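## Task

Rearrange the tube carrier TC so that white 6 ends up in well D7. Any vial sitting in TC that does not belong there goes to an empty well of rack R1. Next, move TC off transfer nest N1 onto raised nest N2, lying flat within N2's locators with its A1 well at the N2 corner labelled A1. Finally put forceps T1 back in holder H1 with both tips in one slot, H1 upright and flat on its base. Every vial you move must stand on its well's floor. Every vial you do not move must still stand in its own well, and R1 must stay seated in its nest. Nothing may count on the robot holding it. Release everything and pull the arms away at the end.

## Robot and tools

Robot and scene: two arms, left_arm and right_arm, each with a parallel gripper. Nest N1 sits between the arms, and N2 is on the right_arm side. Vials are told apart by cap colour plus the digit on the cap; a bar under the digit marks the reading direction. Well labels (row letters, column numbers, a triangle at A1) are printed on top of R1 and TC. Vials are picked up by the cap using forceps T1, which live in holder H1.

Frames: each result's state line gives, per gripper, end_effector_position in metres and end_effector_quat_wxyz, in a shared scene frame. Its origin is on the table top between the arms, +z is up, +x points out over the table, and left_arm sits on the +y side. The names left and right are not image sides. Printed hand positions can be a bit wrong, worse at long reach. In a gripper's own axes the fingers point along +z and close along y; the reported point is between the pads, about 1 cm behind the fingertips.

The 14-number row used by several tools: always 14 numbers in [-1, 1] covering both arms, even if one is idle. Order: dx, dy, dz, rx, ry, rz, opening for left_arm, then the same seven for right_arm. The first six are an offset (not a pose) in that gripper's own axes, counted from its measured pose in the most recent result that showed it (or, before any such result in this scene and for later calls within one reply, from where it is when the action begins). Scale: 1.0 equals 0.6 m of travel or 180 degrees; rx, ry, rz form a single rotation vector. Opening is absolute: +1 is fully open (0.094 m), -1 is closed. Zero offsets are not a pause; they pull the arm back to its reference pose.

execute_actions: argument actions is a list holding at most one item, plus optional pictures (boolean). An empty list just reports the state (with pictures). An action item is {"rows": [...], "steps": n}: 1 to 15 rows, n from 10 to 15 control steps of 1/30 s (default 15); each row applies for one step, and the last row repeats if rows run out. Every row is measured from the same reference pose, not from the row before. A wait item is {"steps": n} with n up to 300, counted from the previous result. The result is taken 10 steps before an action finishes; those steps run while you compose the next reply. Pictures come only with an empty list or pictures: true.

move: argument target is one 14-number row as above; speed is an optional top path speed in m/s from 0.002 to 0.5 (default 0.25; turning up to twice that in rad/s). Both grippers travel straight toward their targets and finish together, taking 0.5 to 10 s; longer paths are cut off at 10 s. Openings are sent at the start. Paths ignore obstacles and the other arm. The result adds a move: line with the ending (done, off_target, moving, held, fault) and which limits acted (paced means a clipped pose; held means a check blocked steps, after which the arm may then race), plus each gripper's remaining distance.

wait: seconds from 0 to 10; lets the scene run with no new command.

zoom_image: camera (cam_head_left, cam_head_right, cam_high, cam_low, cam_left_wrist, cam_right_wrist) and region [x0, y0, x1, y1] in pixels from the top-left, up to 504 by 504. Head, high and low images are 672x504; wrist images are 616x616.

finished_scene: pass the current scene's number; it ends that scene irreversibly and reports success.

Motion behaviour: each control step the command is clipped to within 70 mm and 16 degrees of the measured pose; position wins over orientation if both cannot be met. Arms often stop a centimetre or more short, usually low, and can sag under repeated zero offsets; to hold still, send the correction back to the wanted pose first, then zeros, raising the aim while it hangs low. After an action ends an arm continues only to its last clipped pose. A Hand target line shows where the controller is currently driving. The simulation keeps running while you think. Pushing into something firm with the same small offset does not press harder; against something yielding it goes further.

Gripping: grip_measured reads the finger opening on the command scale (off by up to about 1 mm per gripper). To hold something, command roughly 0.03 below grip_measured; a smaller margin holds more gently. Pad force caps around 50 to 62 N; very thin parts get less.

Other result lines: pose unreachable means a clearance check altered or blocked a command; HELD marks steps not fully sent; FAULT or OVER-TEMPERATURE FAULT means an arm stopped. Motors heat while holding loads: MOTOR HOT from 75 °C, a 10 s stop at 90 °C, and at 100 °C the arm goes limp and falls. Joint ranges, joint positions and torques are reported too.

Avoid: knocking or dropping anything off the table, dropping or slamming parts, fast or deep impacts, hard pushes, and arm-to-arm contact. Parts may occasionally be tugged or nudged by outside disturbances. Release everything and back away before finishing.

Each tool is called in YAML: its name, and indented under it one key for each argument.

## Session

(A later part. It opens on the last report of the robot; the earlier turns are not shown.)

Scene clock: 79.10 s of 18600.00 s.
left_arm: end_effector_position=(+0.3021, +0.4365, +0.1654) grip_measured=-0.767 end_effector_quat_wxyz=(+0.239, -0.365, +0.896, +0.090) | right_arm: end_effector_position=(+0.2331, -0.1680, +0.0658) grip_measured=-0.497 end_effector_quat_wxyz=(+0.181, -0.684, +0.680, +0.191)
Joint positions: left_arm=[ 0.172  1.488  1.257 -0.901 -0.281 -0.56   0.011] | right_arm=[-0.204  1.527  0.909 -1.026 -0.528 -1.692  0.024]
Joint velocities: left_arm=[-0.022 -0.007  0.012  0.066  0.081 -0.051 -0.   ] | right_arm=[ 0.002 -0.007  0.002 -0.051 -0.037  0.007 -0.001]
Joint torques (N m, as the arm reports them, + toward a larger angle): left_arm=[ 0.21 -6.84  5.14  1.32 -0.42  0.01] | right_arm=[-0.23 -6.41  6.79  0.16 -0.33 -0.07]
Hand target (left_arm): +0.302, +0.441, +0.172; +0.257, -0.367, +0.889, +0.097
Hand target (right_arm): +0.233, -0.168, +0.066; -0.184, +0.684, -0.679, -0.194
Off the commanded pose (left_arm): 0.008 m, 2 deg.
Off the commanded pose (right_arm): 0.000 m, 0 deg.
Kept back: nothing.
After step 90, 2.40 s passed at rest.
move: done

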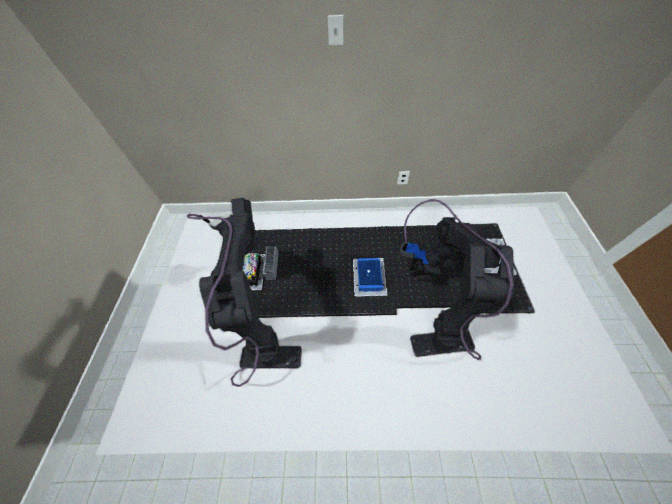

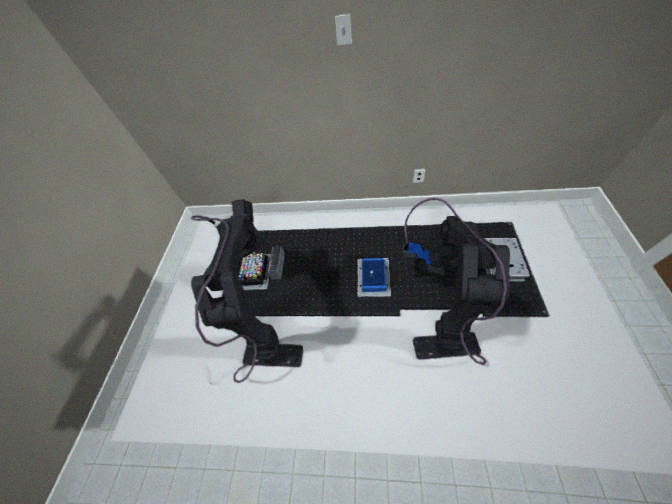

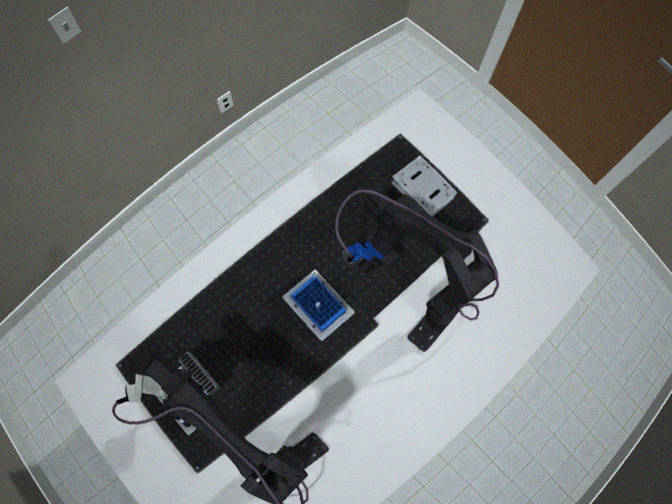

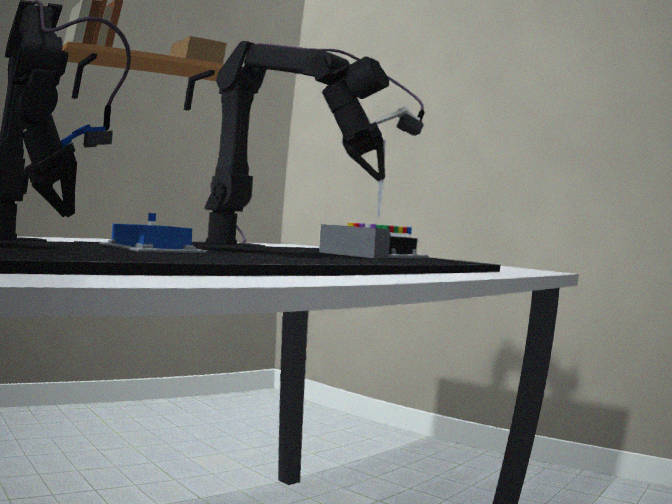

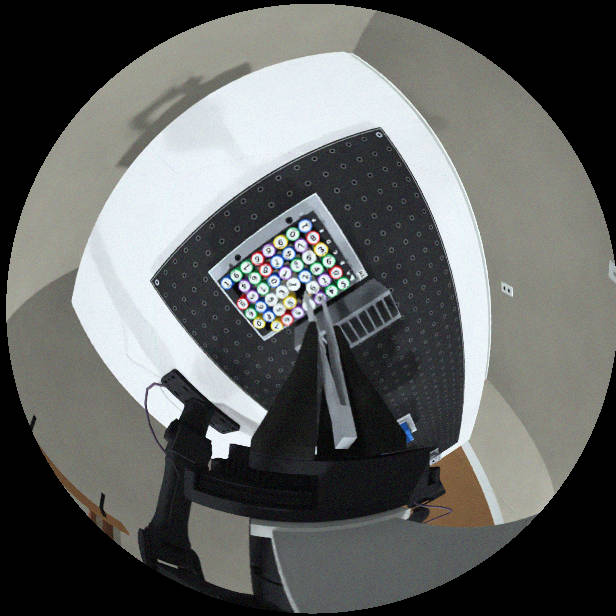

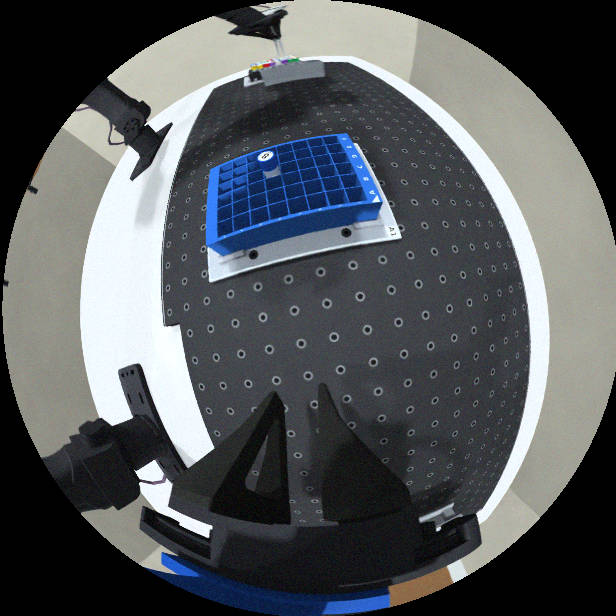

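move:
  target: [0.0035, 0.0003, 0.0147, 0.0008, -0.0063, -0.0017, -0.765, 0, 0, 0, 0, -0.002, 0, -0.5]
  speed: 0.015

zoom_image:
  camera: "cam_left_wrist"
  region: [270, 240, 360, 330]

zoom_image:
  camera: "cam_low"
  region: [320, 130, 440, 260]

Scene clock: 81.57 s of 18600.00 s.
left_arm: end_effector_position=(+0.3013, +0.4365, +0.1555) grip_measured=-0.767 end_effector_quat_wxyz=(+0.237, -0.365, +0.896, +0.091) | right_arm: end_effector_position=(+0.2330, -0.1682, +0.0657) grip_measured=-0.497 end_effector_quat_wxyz=(+0.181, -0.685, +0.680, +0.191)
Joint positions: left_arm=[ 0.172  1.488  1.219 -0.867 -0.281 -0.56   0.011] | right_arm=[-0.204  1.527  0.909 -1.026 -0.527 -1.692  0.024]
Joint velocities: left_arm=[ 0.022  0.007 -0.002  0.095  0.037 -0.051 -0.001] | right_arm=[-0.012  0.002 -0.017  0.051 -0.051  0.022  0.   ]
Joint torques (N m, as the arm reports them, + toward a larger angle): left_arm=[-0.01 -5.63  5.11  1.32 -0.26 -0.01] | right_arm=[-0.33 -6.4   6.76  0.16 -0.33 -0.08]
Hand target (left_arm): +0.304, +0.438, +0.157; +0.248, -0.366, +0.892, +0.092
Hand target (right_arm): +0.233, -0.168, +0.066; -0.183, +0.684, -0.679, -0.193
Off the commanded pose (left_arm): 0.003 m, 1 deg.
Off the commanded pose (right_arm): 0.000 m, 0 deg.
Kept back: nothing.
move: done

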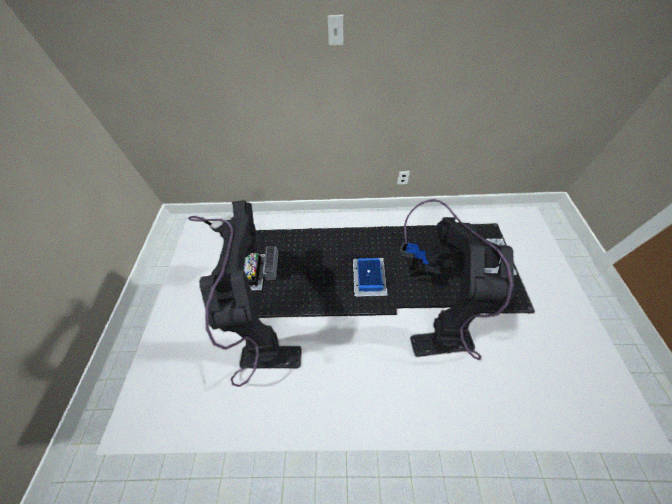

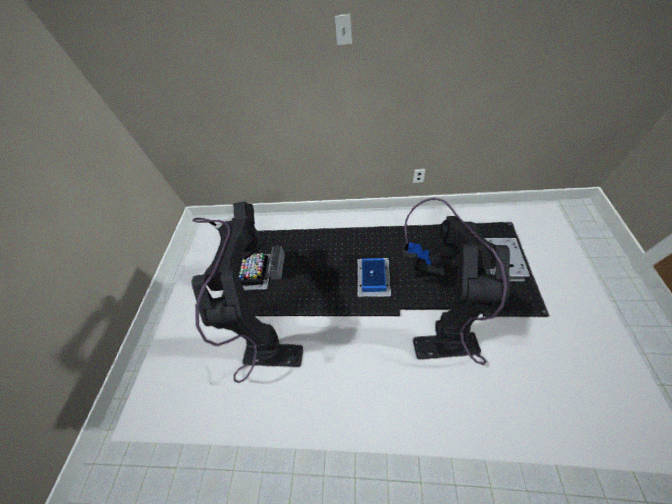

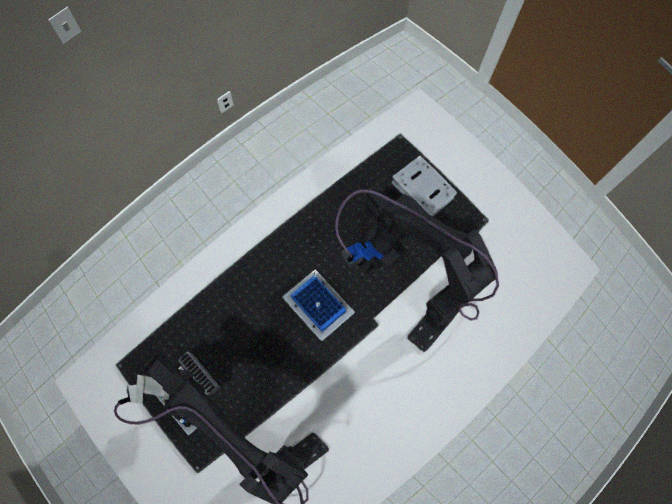

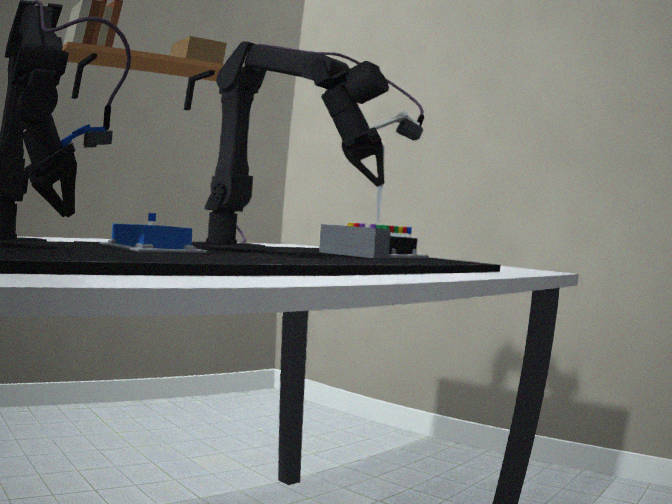

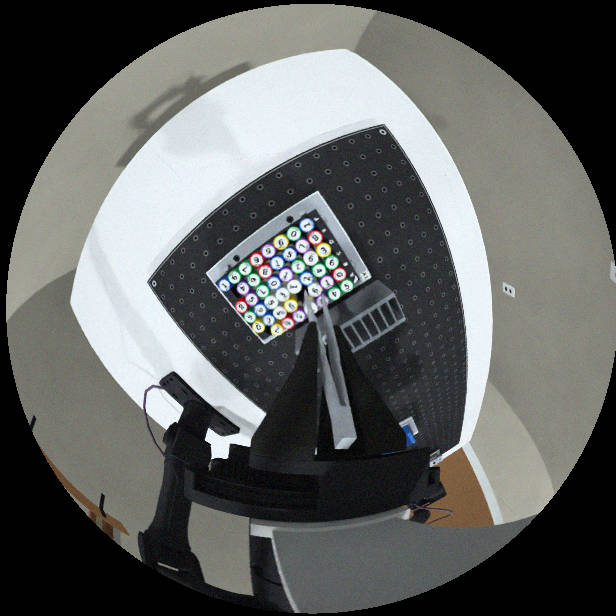

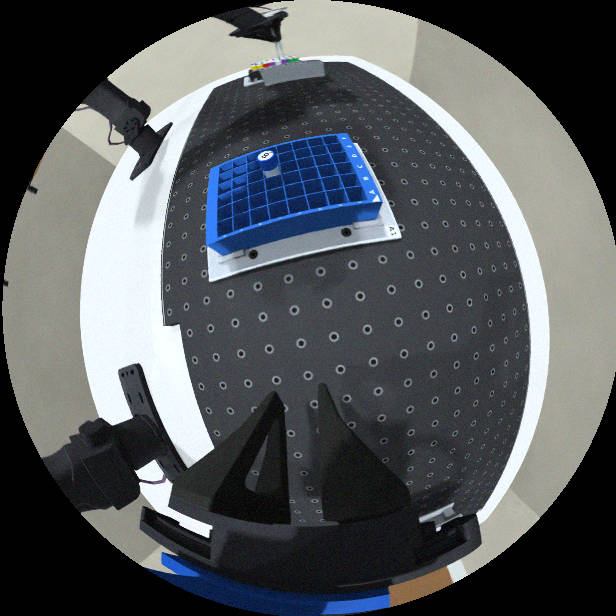

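Region (270, 240, 360, 330) of cam_left_wrist's 616x616 image, scaled by 5.600, with more detail than that image has.

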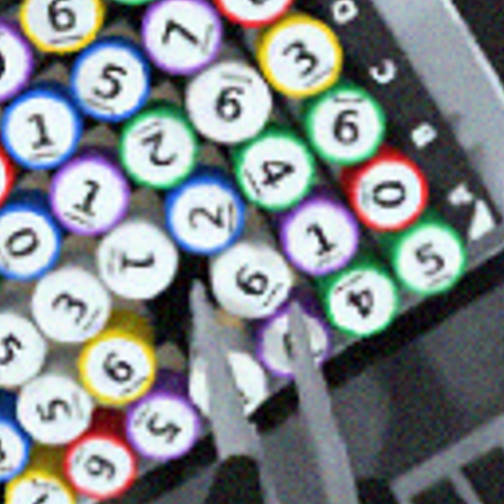

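Region (320, 130, 440, 260) of cam_low's 672x504 image, scaled by 3.877, with more detail than that image has; it fills the left 465 columns of this view, and the rest is white.

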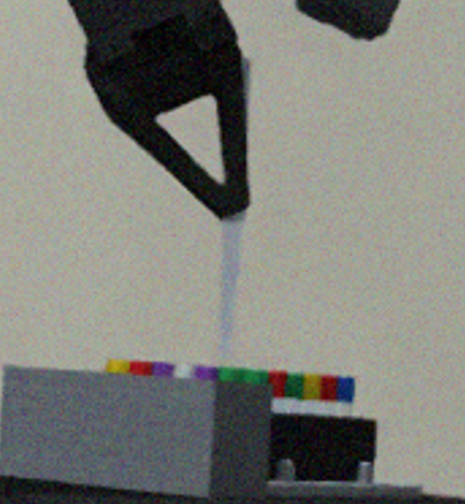

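move:
  target: [-0.0152, 0, -0.0032, -0.0009, -0.0137, -0.0032, -0.765, 0, 0, 0, 0, -0.003, 0, -0.5]
  speed: 0.03

zoom_image:
  camera: "cam_left_wrist"
  region: [270, 240, 360, 330]

Scene clock: 83.83 s of 18600.00 s.
left_arm: end_effector_position=(+0.3027, +0.4374, +0.1564) grip_measured=-0.767 end_effector_quat_wxyz=(+0.241, -0.365, +0.895, +0.092) | right_arm: end_effector_position=(+0.2330, -0.1684, +0.0656) grip_measured=-0.497 end_effector_quat_wxyz=(+0.180, -0.685, +0.680, +0.190)
Joint positions: left_arm=[ 0.172  1.488  1.219 -0.859 -0.285 -0.56   0.011] | right_arm=[-0.204  1.527  0.909 -1.026 -0.526 -1.693  0.024]
Joint velocities: left_arm=[ 0.007 -0.007  0.012 -0.037  0.081 -0.11   0.001] | right_arm=[-0.012 -0.012 -0.012 -0.051 -0.051  0.022 -0.001]
Joint torques (N m, as the arm reports them, + toward a larger angle): left_arm=[ 0.04 -5.68  5.93  1.35 -0.44 -0.01] | right_arm=[-0.49 -6.29  6.75  0.14 -0.36 -0.1 ]
Hand target (left_arm): +0.306, +0.441, +0.162; +0.256, -0.368, +0.889, +0.099
Hand target (right_arm): +0.233, -0.168, +0.066; -0.184, +0.684, -0.679, -0.194
Off the commanded pose (left_arm): 0.007 m, 2 deg.
Off the commanded pose (right_arm): 0.000 m, 1 deg.
Kept back: nothing.
move: done

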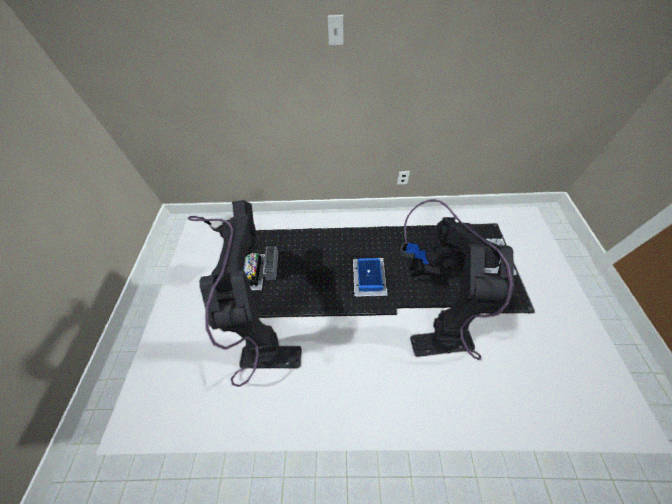

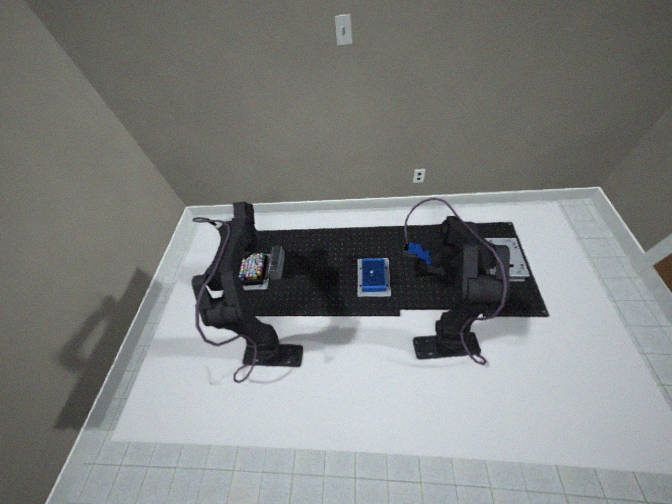

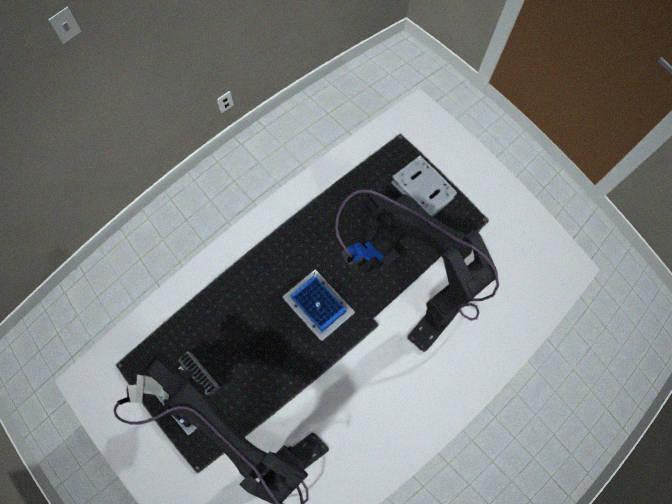

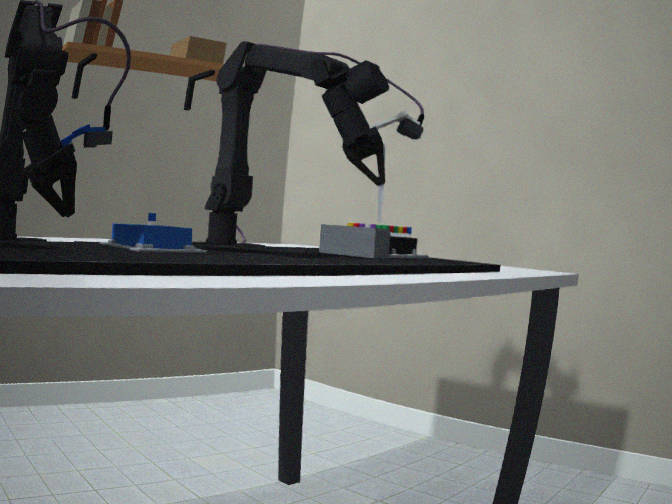

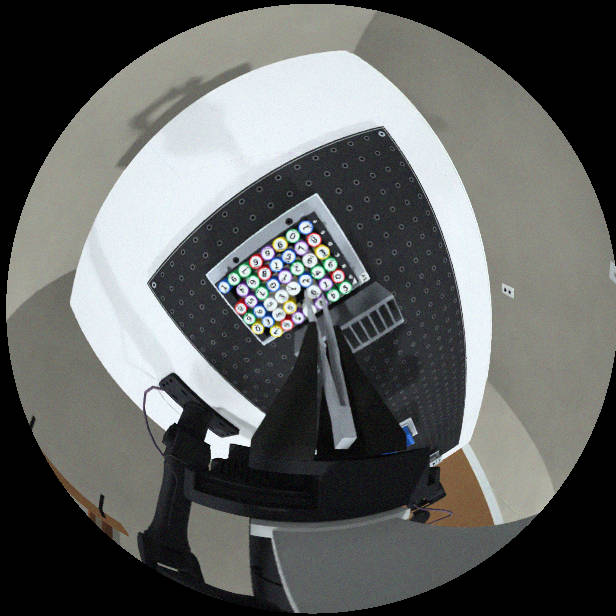

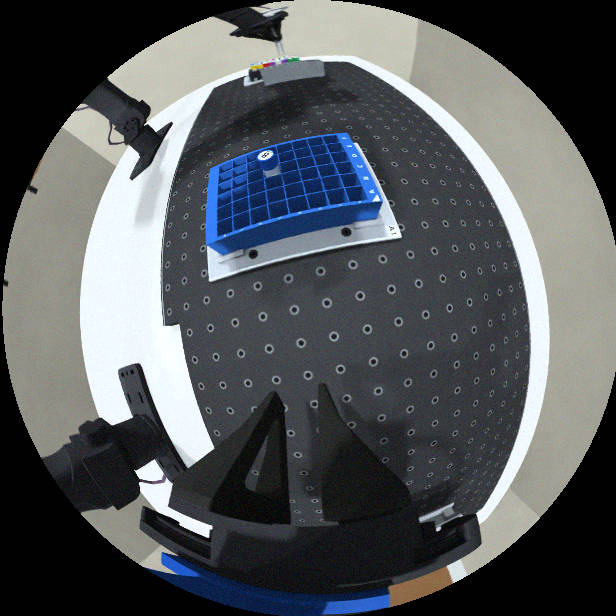

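Region (270, 240, 360, 330) of cam_left_wrist's 616x616 image, scaled by 5.600, with more detail than that image has.

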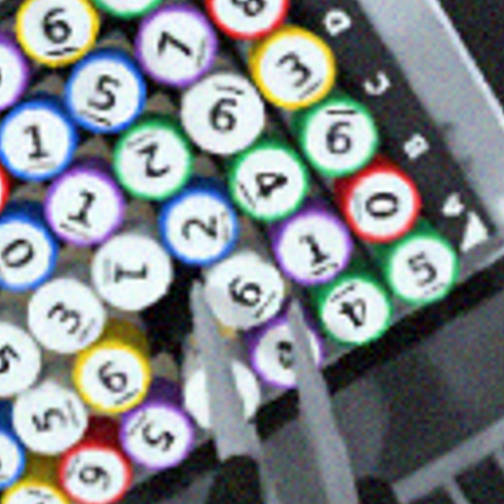

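execute_actions:
  actions:
    - {"rows": [[-0.0047,-0.0003,0.0005,0.0008,-0.0063,-0.0017,-0.752,0,0,0,0,-0.003,0,-0.5],[-0.0044,-0.0003,0.0011,0.0008,-0.0065,-0.0017,-0.752,0,0,0,0,-0.003,0,-0.5],[-0.0040,-0.0003,0.0017,0.0008,-0.0065,-0.0017,-0.752,0,0,0,0,-0.003,0,-0.5],[-0.0037,-0.0003,0.0023,0.0008,-0.0065,-0.0017,-0.752,0,0,0,0,-0.003,0,-0.5],[-0.0033,-0.0003,0.0029,0.0008,-0.0065,-0.0017,-0.752,0,0,0,0,-0.003,0,-0.5],[-0.0030,-0.0003,0.0035,0.0008,-0.0065,-0.0017,-0.752,0,0,0,0,-0.003,0,-0.5],[-0.0026,-0.0003,0.0041,0.0008,-0.0065,-0.0017,-0.752,0,0,0,0,-0.003,0,-0.5],[-0.0023,-0.0003,0.0047,0.0008,-0.0065,-0.0017,-0.752,0,0,0,0,-0.003,0,-0.5],[-0.0019,-0.0002,0.0053,0.0008,-0.0065,-0.0017,-0.752,0,0,0,0,-0.003,0,-0.5],[-0.0016,-0.0002,0.0059,0.0008,-0.0065,-0.0017,-0.752,0,0,0,0,-0.003,0,-0.5],[-0.0012,-0.0002,0.0065,0.0008,-0.0065,-0.0017,-0.752,0,0,0,0,-0.003,0,-0.5],[-0.0009,-0.0002,0.0071,0.0008,-0.0065,-0.0017,-0.752,0,0,0,0,-0.003,0,-0.5],[-0.0005,-0.0002,0.0077,0.0008,-0.0065,-0.0017,-0.752,0,0,0,0,-0.003,0,-0.5],[-0.0002,-0.0002,0.0083,0.0008,-0.0065,-0.0017,-0.752,0,0,0,0,-0.003,0,-0.5],[0.0002,-0.0002,0.0089,0.0008,-0.0065,-0.0017,-0.752,0,0,0,0,-0.003,0,-0.5]], "steps": 15}

wait:
  seconds: 0.4

zoom_image:
  camera: "cam_left_wrist"
  region: [270, 240, 360, 330]

zoom_image:
  camera: "cam_low"
  region: [320, 130, 440, 260]

Scene clock: 85.80 s of 18600.00 s.
left_arm: end_effector_position=(+0.3033, +0.4376, +0.1568) grip_measured=-0.754 end_effector_quat_wxyz=(+0.242, -0.365, +0.894, +0.092) | right_arm: end_effector_position=(+0.2330, -0.1684, +0.0656) grip_measured=-0.497 end_effector_quat_wxyz=(+0.180, -0.685, +0.680, +0.190)
Joint positions: left_arm=[ 0.172  1.488  1.219 -0.856 -0.286 -0.56   0.012] | right_arm=[-0.204  1.527  0.909 -1.026 -0.526 -1.693  0.024]
Joint velocities: left_arm=[-0.012 -0.017 -0.017  0.022 -0.066  0.037  0.   ] | right_arm=[-0.007 -0.002 -0.002 -0.051  0.007 -0.007 -0.001]
Joint torques (N m, as the arm reports them, + toward a larger angle): left_arm=[-0.02 -5.62  4.7   1.35 -0.25 -0.02] | right_arm=[-0.44 -6.28  6.74  0.17 -0.36 -0.11]
Steps of this call (steps 1 to 54: nothing new was sent; steps 55 to 59: the first 5 steps of this action). Readings (end_effector_position):
55: left_arm (+0.3028, +0.4375, +0.1565) | right_arm (+0.2330, -0.1684, +0.0656)
56: left_arm (+0.3029, +0.4375, +0.1566) | right_arm (+0.2330, -0.1684, +0.0656)
58: left_arm (+0.3031, +0.4376, +0.1567) | right_arm (+0.2330, -0.1684, +0.0656)
59: the state above

Scene clock: 86.53 s of 18600.00 s.
left_arm: end_effector_position=(+0.3027, +0.4375, +0.1510) grip_measured=-0.754 end_effector_quat_wxyz=(+0.242, -0.365, +0.894, +0.092) | right_arm: end_effector_position=(+0.2330, -0.1684, +0.0656) grip_measured=-0.497 end_effector_quat_wxyz=(+0.180, -0.685, +0.680, +0.190)
Joint positions: left_arm=[ 0.172  1.488  1.197 -0.836 -0.286 -0.56   0.012] | right_arm=[-0.204  1.527  0.909 -1.026 -0.526 -1.693  0.024]
Joint velocities: left_arm=[-0.017 -0.002  0.007  0.007  0.007 -0.007  0.   ] | right_arm=[-0.007 -0.012 -0.002 -0.007 -0.022 -0.022 -0.   ]
Joint torques (N m, as the arm reports them, + toward a larger angle): left_arm=[-0.11 -5.55  5.15  1.35 -0.28 -0.03] | right_arm=[-0.47 -6.36  6.77  0.16 -0.35 -0.09]
Hand target (left_arm): +0.305, +0.439, +0.152; +0.250, -0.366, +0.891, +0.094
Hand target (right_arm): +0.233, -0.168, +0.066; -0.184, +0.684, -0.679, -0.194
Off the commanded pose (left_arm): 0.003 m, 1 deg.
Off the commanded pose (right_arm): 0.000 m, 1 deg.
Kept back: nothing.
Steps of this call (steps 1 to 10: the last 10 steps of your previous action; steps 11 to 22: nothing new was sent). Readings (end_effector_position):
1: left_arm (+0.3035, +0.4376, +0.1569) | right_arm (+0.2330, -0.1684, +0.0656)
2: left_arm (+0.3038, +0.4376, +0.1570) | right_arm (+0.2330, -0.1684, +0.0656)
4: left_arm (+0.3041, +0.4377, +0.1562) | right_arm (+0.2330, -0.1684, +0.0656)
8: left_arm (+0.3023, +0.4374, +0.1523) | right_arm (+0.2330, -0.1684, +0.0656)
22: the state above

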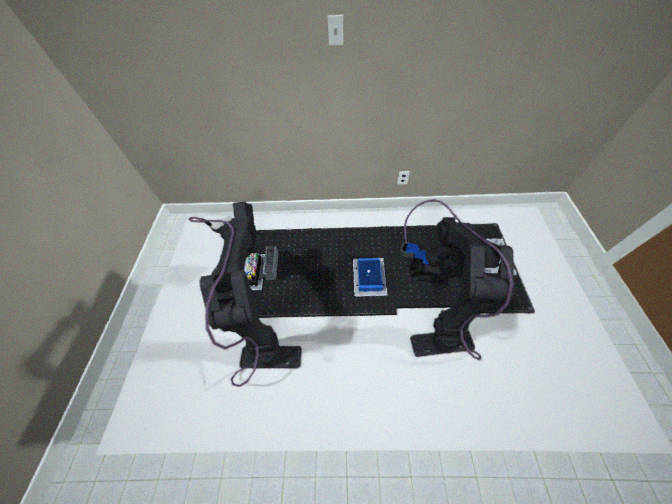

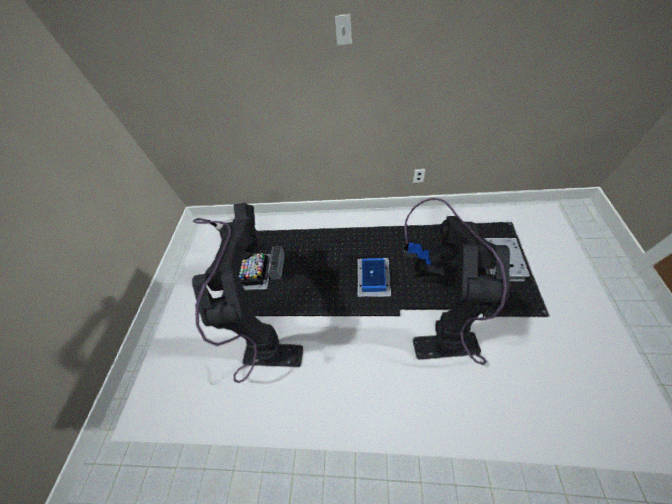

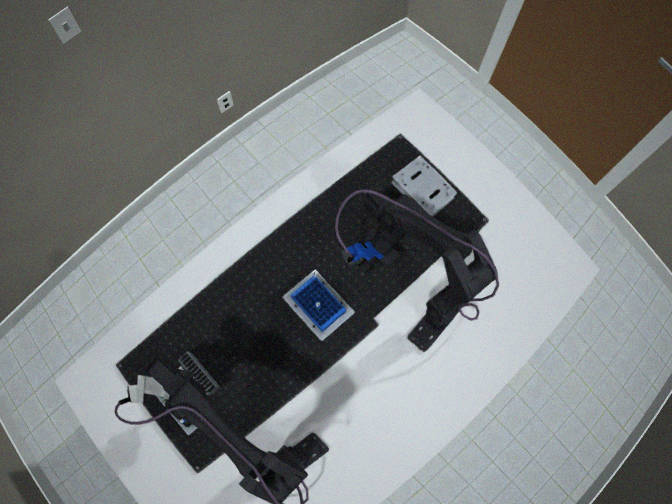

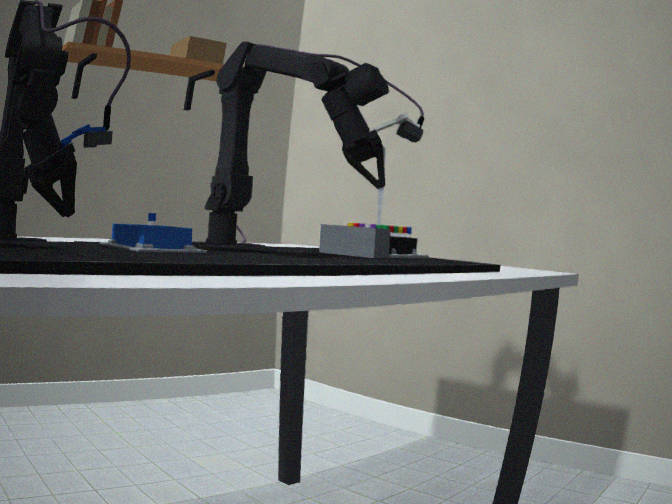

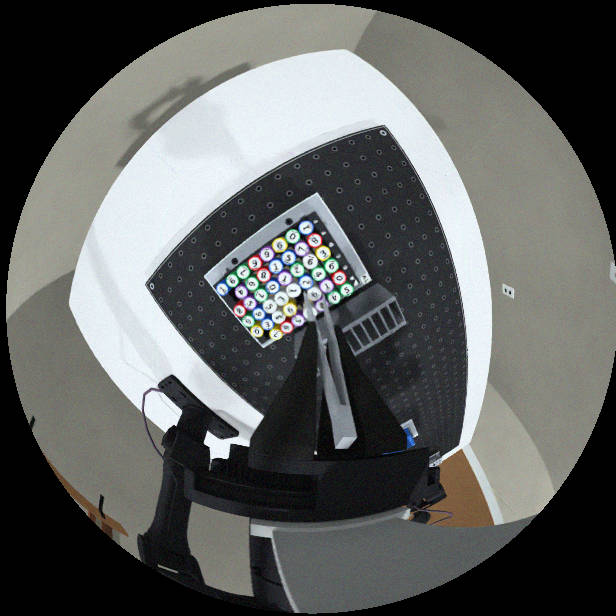

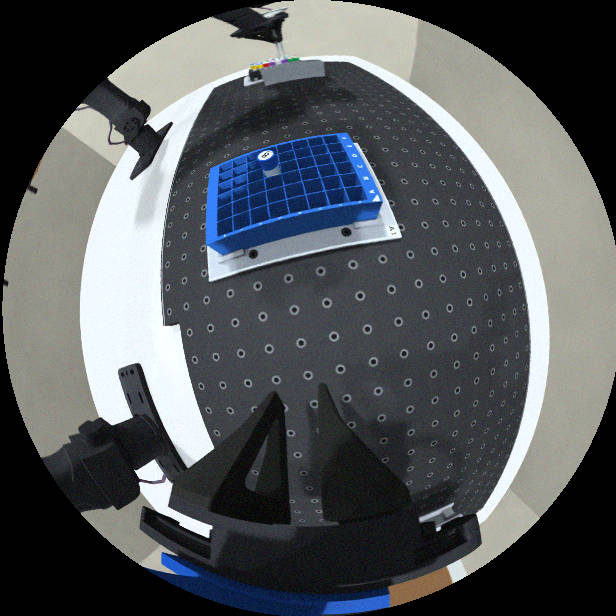

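Region (270, 240, 360, 330) of cam_left_wrist's 616x616 image, scaled by 5.600, with more detail than that image has.

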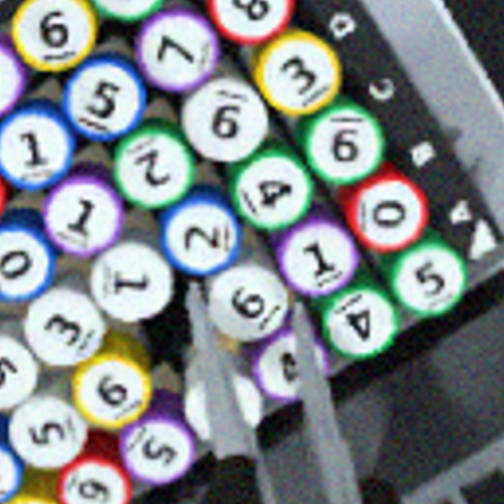

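Region (320, 130, 440, 260) of cam_low's 672x504 image, scaled by 3.877, with more detail than that image has; it fills the left 465 columns of this view, and the rest is white.

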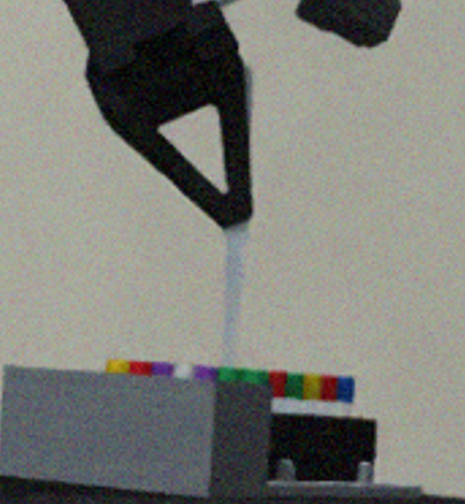

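execute_actions:
  actions:
    - {"rows": [[-0.0035,-0.0003,0.0027,0.0008,-0.0063,-0.0017,-0.752,0,0,0,0,-0.003,0,-0.5],[-0.0031,-0.0003,0.0034,0.0008,-0.0063,-0.0017,-0.752,0,0,0,0,-0.003,0,-0.5],[-0.0027,-0.0003,0.0040,0.0008,-0.0063,-0.0017,-0.752,0,0,0,0,-0.003,0,-0.5],[-0.0023,-0.0003,0.0047,0.0008,-0.0065,-0.0017,-0.752,0,0,0,0,-0.003,0,-0.5],[-0.0019,-0.0003,0.0054,0.0008,-0.0065,-0.0017,-0.752,0,0,0,0,-0.003,0,-0.5],[-0.0015,-0.0002,0.0060,0.0008,-0.0065,-0.0017,-0.752,0,0,0,0,-0.003,0,-0.5],[-0.0012,-0.0002,0.0067,0.0008,-0.0065,-0.0017,-0.752,0,0,0,0,-0.003,0,-0.5],[-0.0008,-0.0002,0.0074,0.0008,-0.0065,-0.0017,-0.752,0,0,0,0,-0.003,0,-0.5],[-0.0004,-0.0002,0.0080,0.0008,-0.0065,-0.0017,-0.752,0,0,0,0,-0.003,0,-0.5],[0.0,-0.0002,0.0087,0.0008,-0.0065,-0.0017,-0.752,0,0,0,0,-0.003,0,-0.5],[0.0004,-0.0002,0.0094,0.0008,-0.0065,-0.0017,-0.752,0,0,0,0,-0.003,0,-0.5],[0.0008,-0.0002,0.0100,0.0008,-0.0065,-0.0017,-0.752,0,0,0,0,-0.003,0,-0.5],[0.0011,-0.0002,0.0107,0.0008,-0.0065,-0.0017,-0.752,0,0,0,0,-0.003,0,-0.5],[0.0015,-0.0002,0.0114,0.0008,-0.0065,-0.0017,-0.752,0,0,0,0,-0.003,0,-0.5],[0.0020,-0.0002,0.0123,0.0008,-0.0065,-0.0017,-0.752,0,0,0,0,-0.003,0,-0.5]], "steps": 15}

wait:
  seconds: 0.4

zoom_image:
  camera: "cam_left_wrist"
  region: [270, 240, 360, 330]

zoom_image:
  camera: "cam_low"
  region: [320, 130, 440, 260]

Scene clock: 88.30 s of 18600.00 s.
left_arm: end_effector_position=(+0.3041, +0.4377, +0.1512) grip_measured=-0.754 end_effector_quat_wxyz=(+0.245, -0.365, +0.894, +0.091) | right_arm: end_effector_position=(+0.2330, -0.1684, +0.0656) grip_measured=-0.497 end_effector_quat_wxyz=(+0.180, -0.685, +0.680, +0.190)
Joint positions: left_arm=[ 0.172  1.488  1.195 -0.827 -0.286 -0.56   0.012] | right_arm=[-0.204  1.527  0.909 -1.026 -0.526 -1.693  0.024]
Joint velocities: left_arm=[ 0.007  0.002 -0.056  0.095  0.037 -0.007  0.   ] | right_arm=[ 0.012  0.012  0.007 -0.066  0.081  0.037  0.   ]
Joint torques (N m, as the arm reports them, + toward a larger angle): left_arm=[ 0.01 -5.51  4.64  1.24 -0.27 -0.02] | right_arm=[-0.45 -6.29  6.76  0.16 -0.37 -0.09]
Steps of this call (steps 1 to 48: nothing new was sent; steps 49 to 53: the first 5 steps of this action). Readings (end_effector_position):
49: left_arm (+0.3030, +0.4375, +0.1511) | right_arm (+0.2330, -0.1684, +0.0656)
50: left_arm (+0.3031, +0.4376, +0.1512) | right_arm (+0.2330, -0.1684, +0.0656)
52: left_arm (+0.3038, +0.4377, +0.1515) | right_arm (+0.2330, -0.1684, +0.0656)
53: the state above

Scene clock: 89.03 s of 18600.00 s.
left_arm: end_effector_position=(+0.3029, +0.4375, +0.1439) grip_measured=-0.754 end_effector_quat_wxyz=(+0.243, -0.365, +0.894, +0.091) | right_arm: end_effector_position=(+0.2330, -0.1684, +0.0656) grip_measured=-0.497 end_effector_quat_wxyz=(+0.180, -0.685, +0.680, +0.190)
Joint positions: left_arm=[ 0.172  1.488  1.168 -0.803 -0.286 -0.56   0.012] | right_arm=[-0.204  1.527  0.909 -1.026 -0.526 -1.693  0.024]
Joint velocities: left_arm=[ 0.017  0.012 -0.007 -0.007  0.051 -0.022  0.001] | right_arm=[-0.007  0.012 -0.007  0.066 -0.007 -0.051 -0.   ]
Joint torques (N m, as the arm reports them, + toward a larger angle): left_arm=[ 0.   -5.43  5.12  1.34 -0.27 -0.04] | right_arm=[-0.44 -6.35  6.73  0.16 -0.34 -0.1 ]
Hand target (left_arm): +0.305, +0.439, +0.144; +0.251, -0.367, +0.891, +0.094
Hand target (right_arm): +0.233, -0.168, +0.066; -0.184, +0.684, -0.679, -0.194
Off the commanded pose (left_arm): 0.003 m, 1 deg.
Off the commanded pose (right_arm): 0.000 m, 1 deg.
Kept back: nothing.
Steps of this call (steps 1 to 10: the last 10 steps of your previous action; steps 11 to 22: nothing new was sent). Readings (end_effector_position):
1: left_arm (+0.3041, +0.4377, +0.1506) | right_arm (+0.2330, -0.1684, +0.0656)
2: left_arm (+0.3039, +0.4377, +0.1496) | right_arm (+0.2330, -0.1684, +0.0656)
4: left_arm (+0.3029, +0.4375, +0.1476) | right_arm (+0.2330, -0.1684, +0.0656)
8: left_arm (+0.3017, +0.4373, +0.1447) | right_arm (+0.2330, -0.1684, +0.0656)
22: the state above

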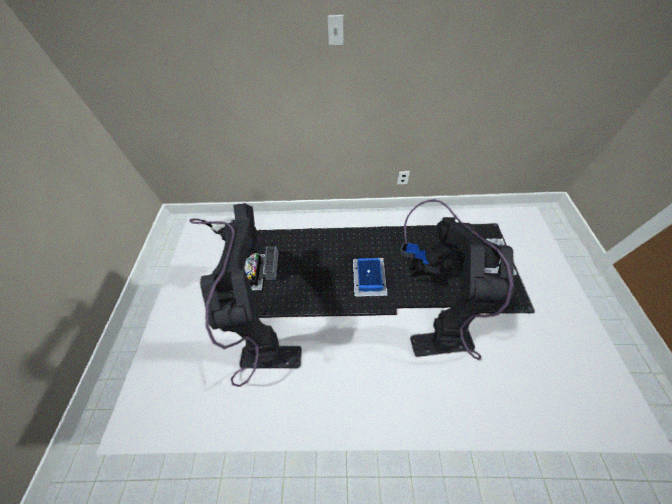

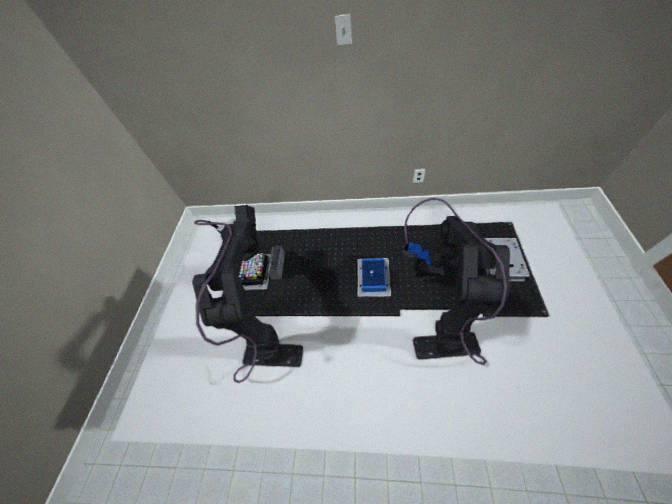

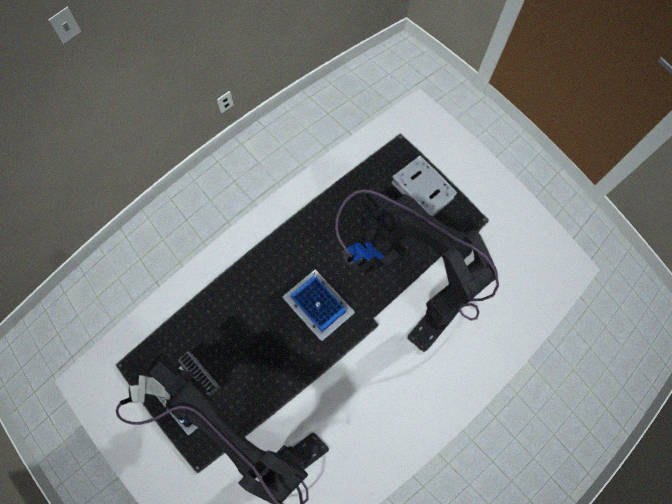

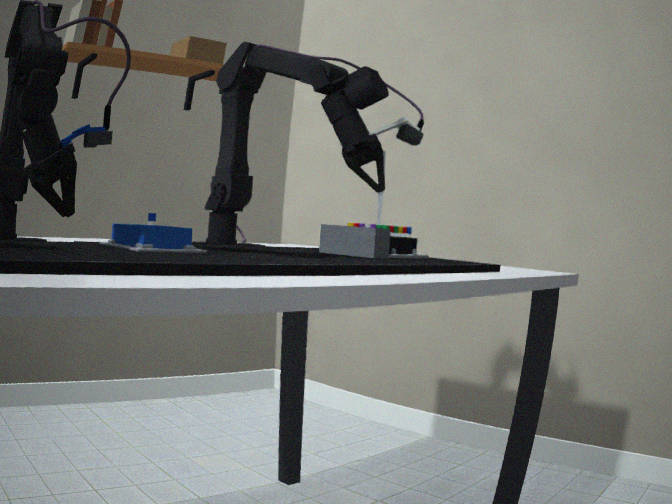

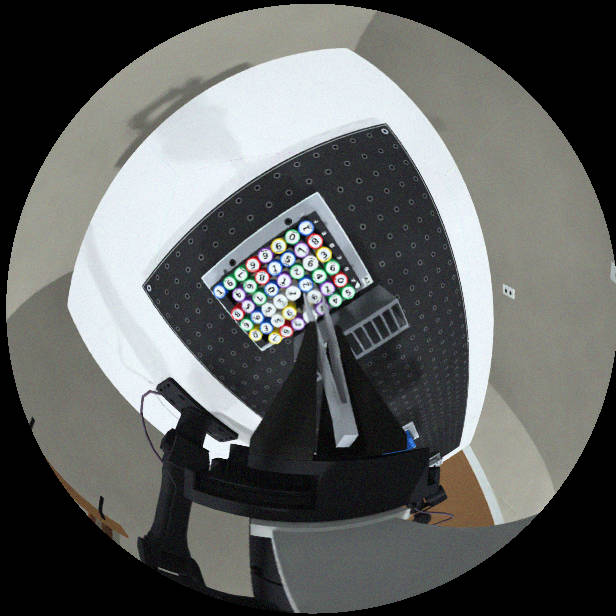

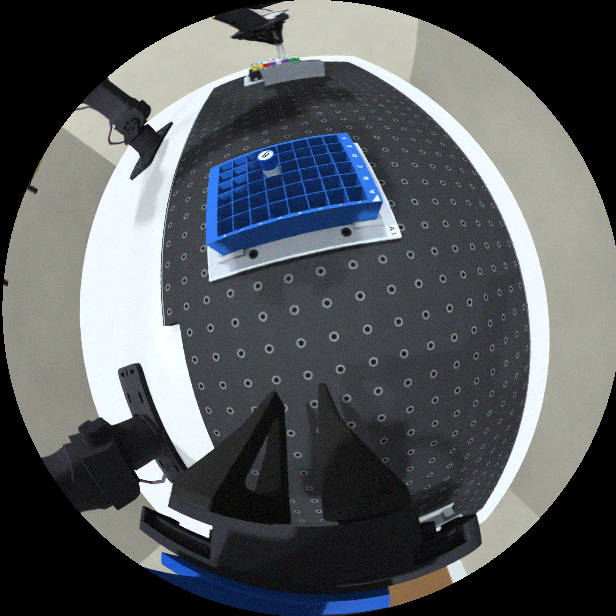

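Region (270, 240, 360, 330) of cam_left_wrist's 616x616 image, scaled by 5.600, with more detail than that image has.

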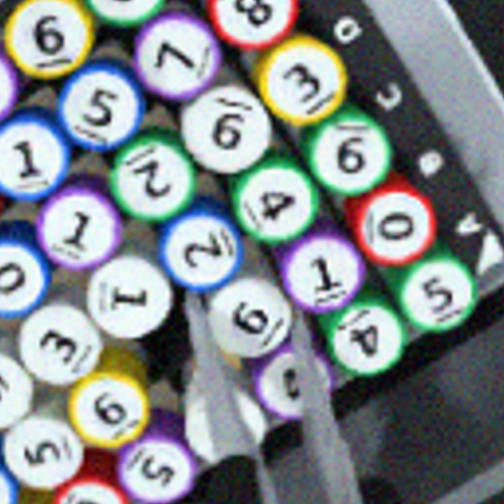

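Region (320, 130, 440, 260) of cam_low's 672x504 image, scaled by 3.877, with more detail than that image has; it fills the left 465 columns of this view, and the rest is white.

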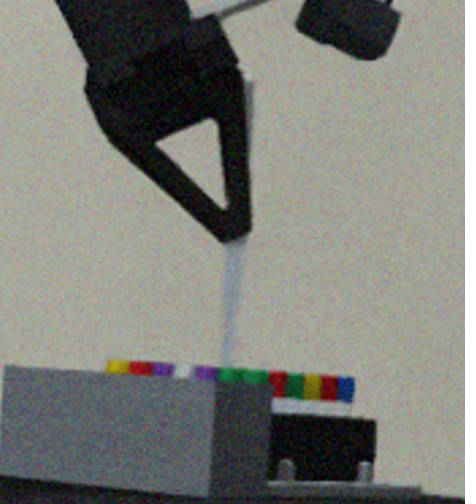

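zoom_image:
  camera: "cam_low"
  region: [355, 140, 405, 240]

zoom_image:
  camera: "cam_left_wrist"
  region: [290, 270, 340, 320]

zoom_image:
  camera: "cam_right_wrist"
  region: [240, 10, 320, 90]

Region (355, 140, 405, 240) of cam_low's 672x504 image, scaled by 5.040, with more detail than that image has.

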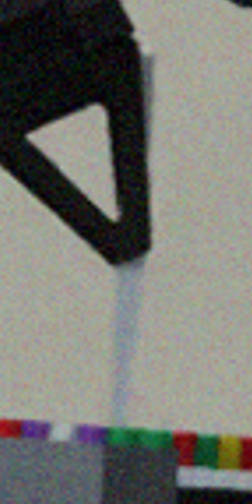

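Region (290, 270, 340, 320) of cam_left_wrist's 616x616 image, scaled by 10.080, with more detail than that image has.

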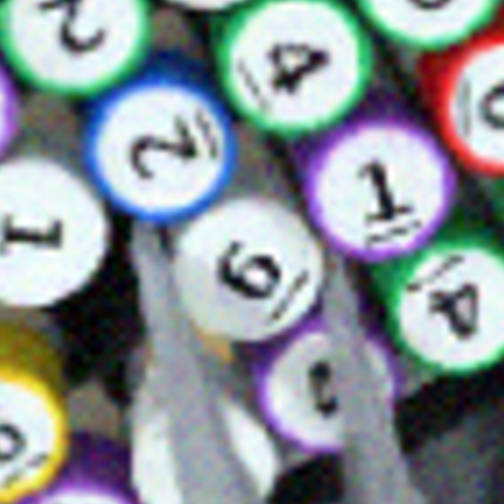

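Region (240, 10, 320, 90) of cam_right_wrist's 616x616 image, scaled by 6.300, with more detail than that image has.

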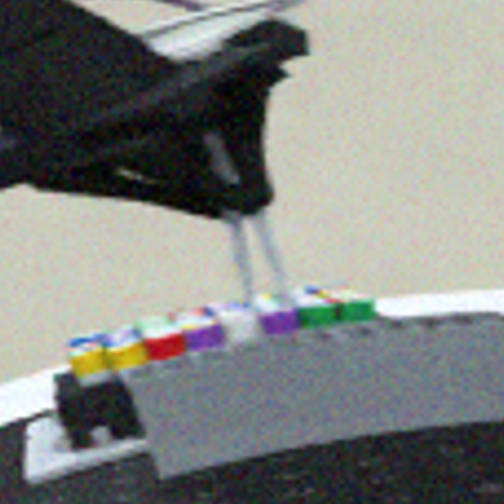

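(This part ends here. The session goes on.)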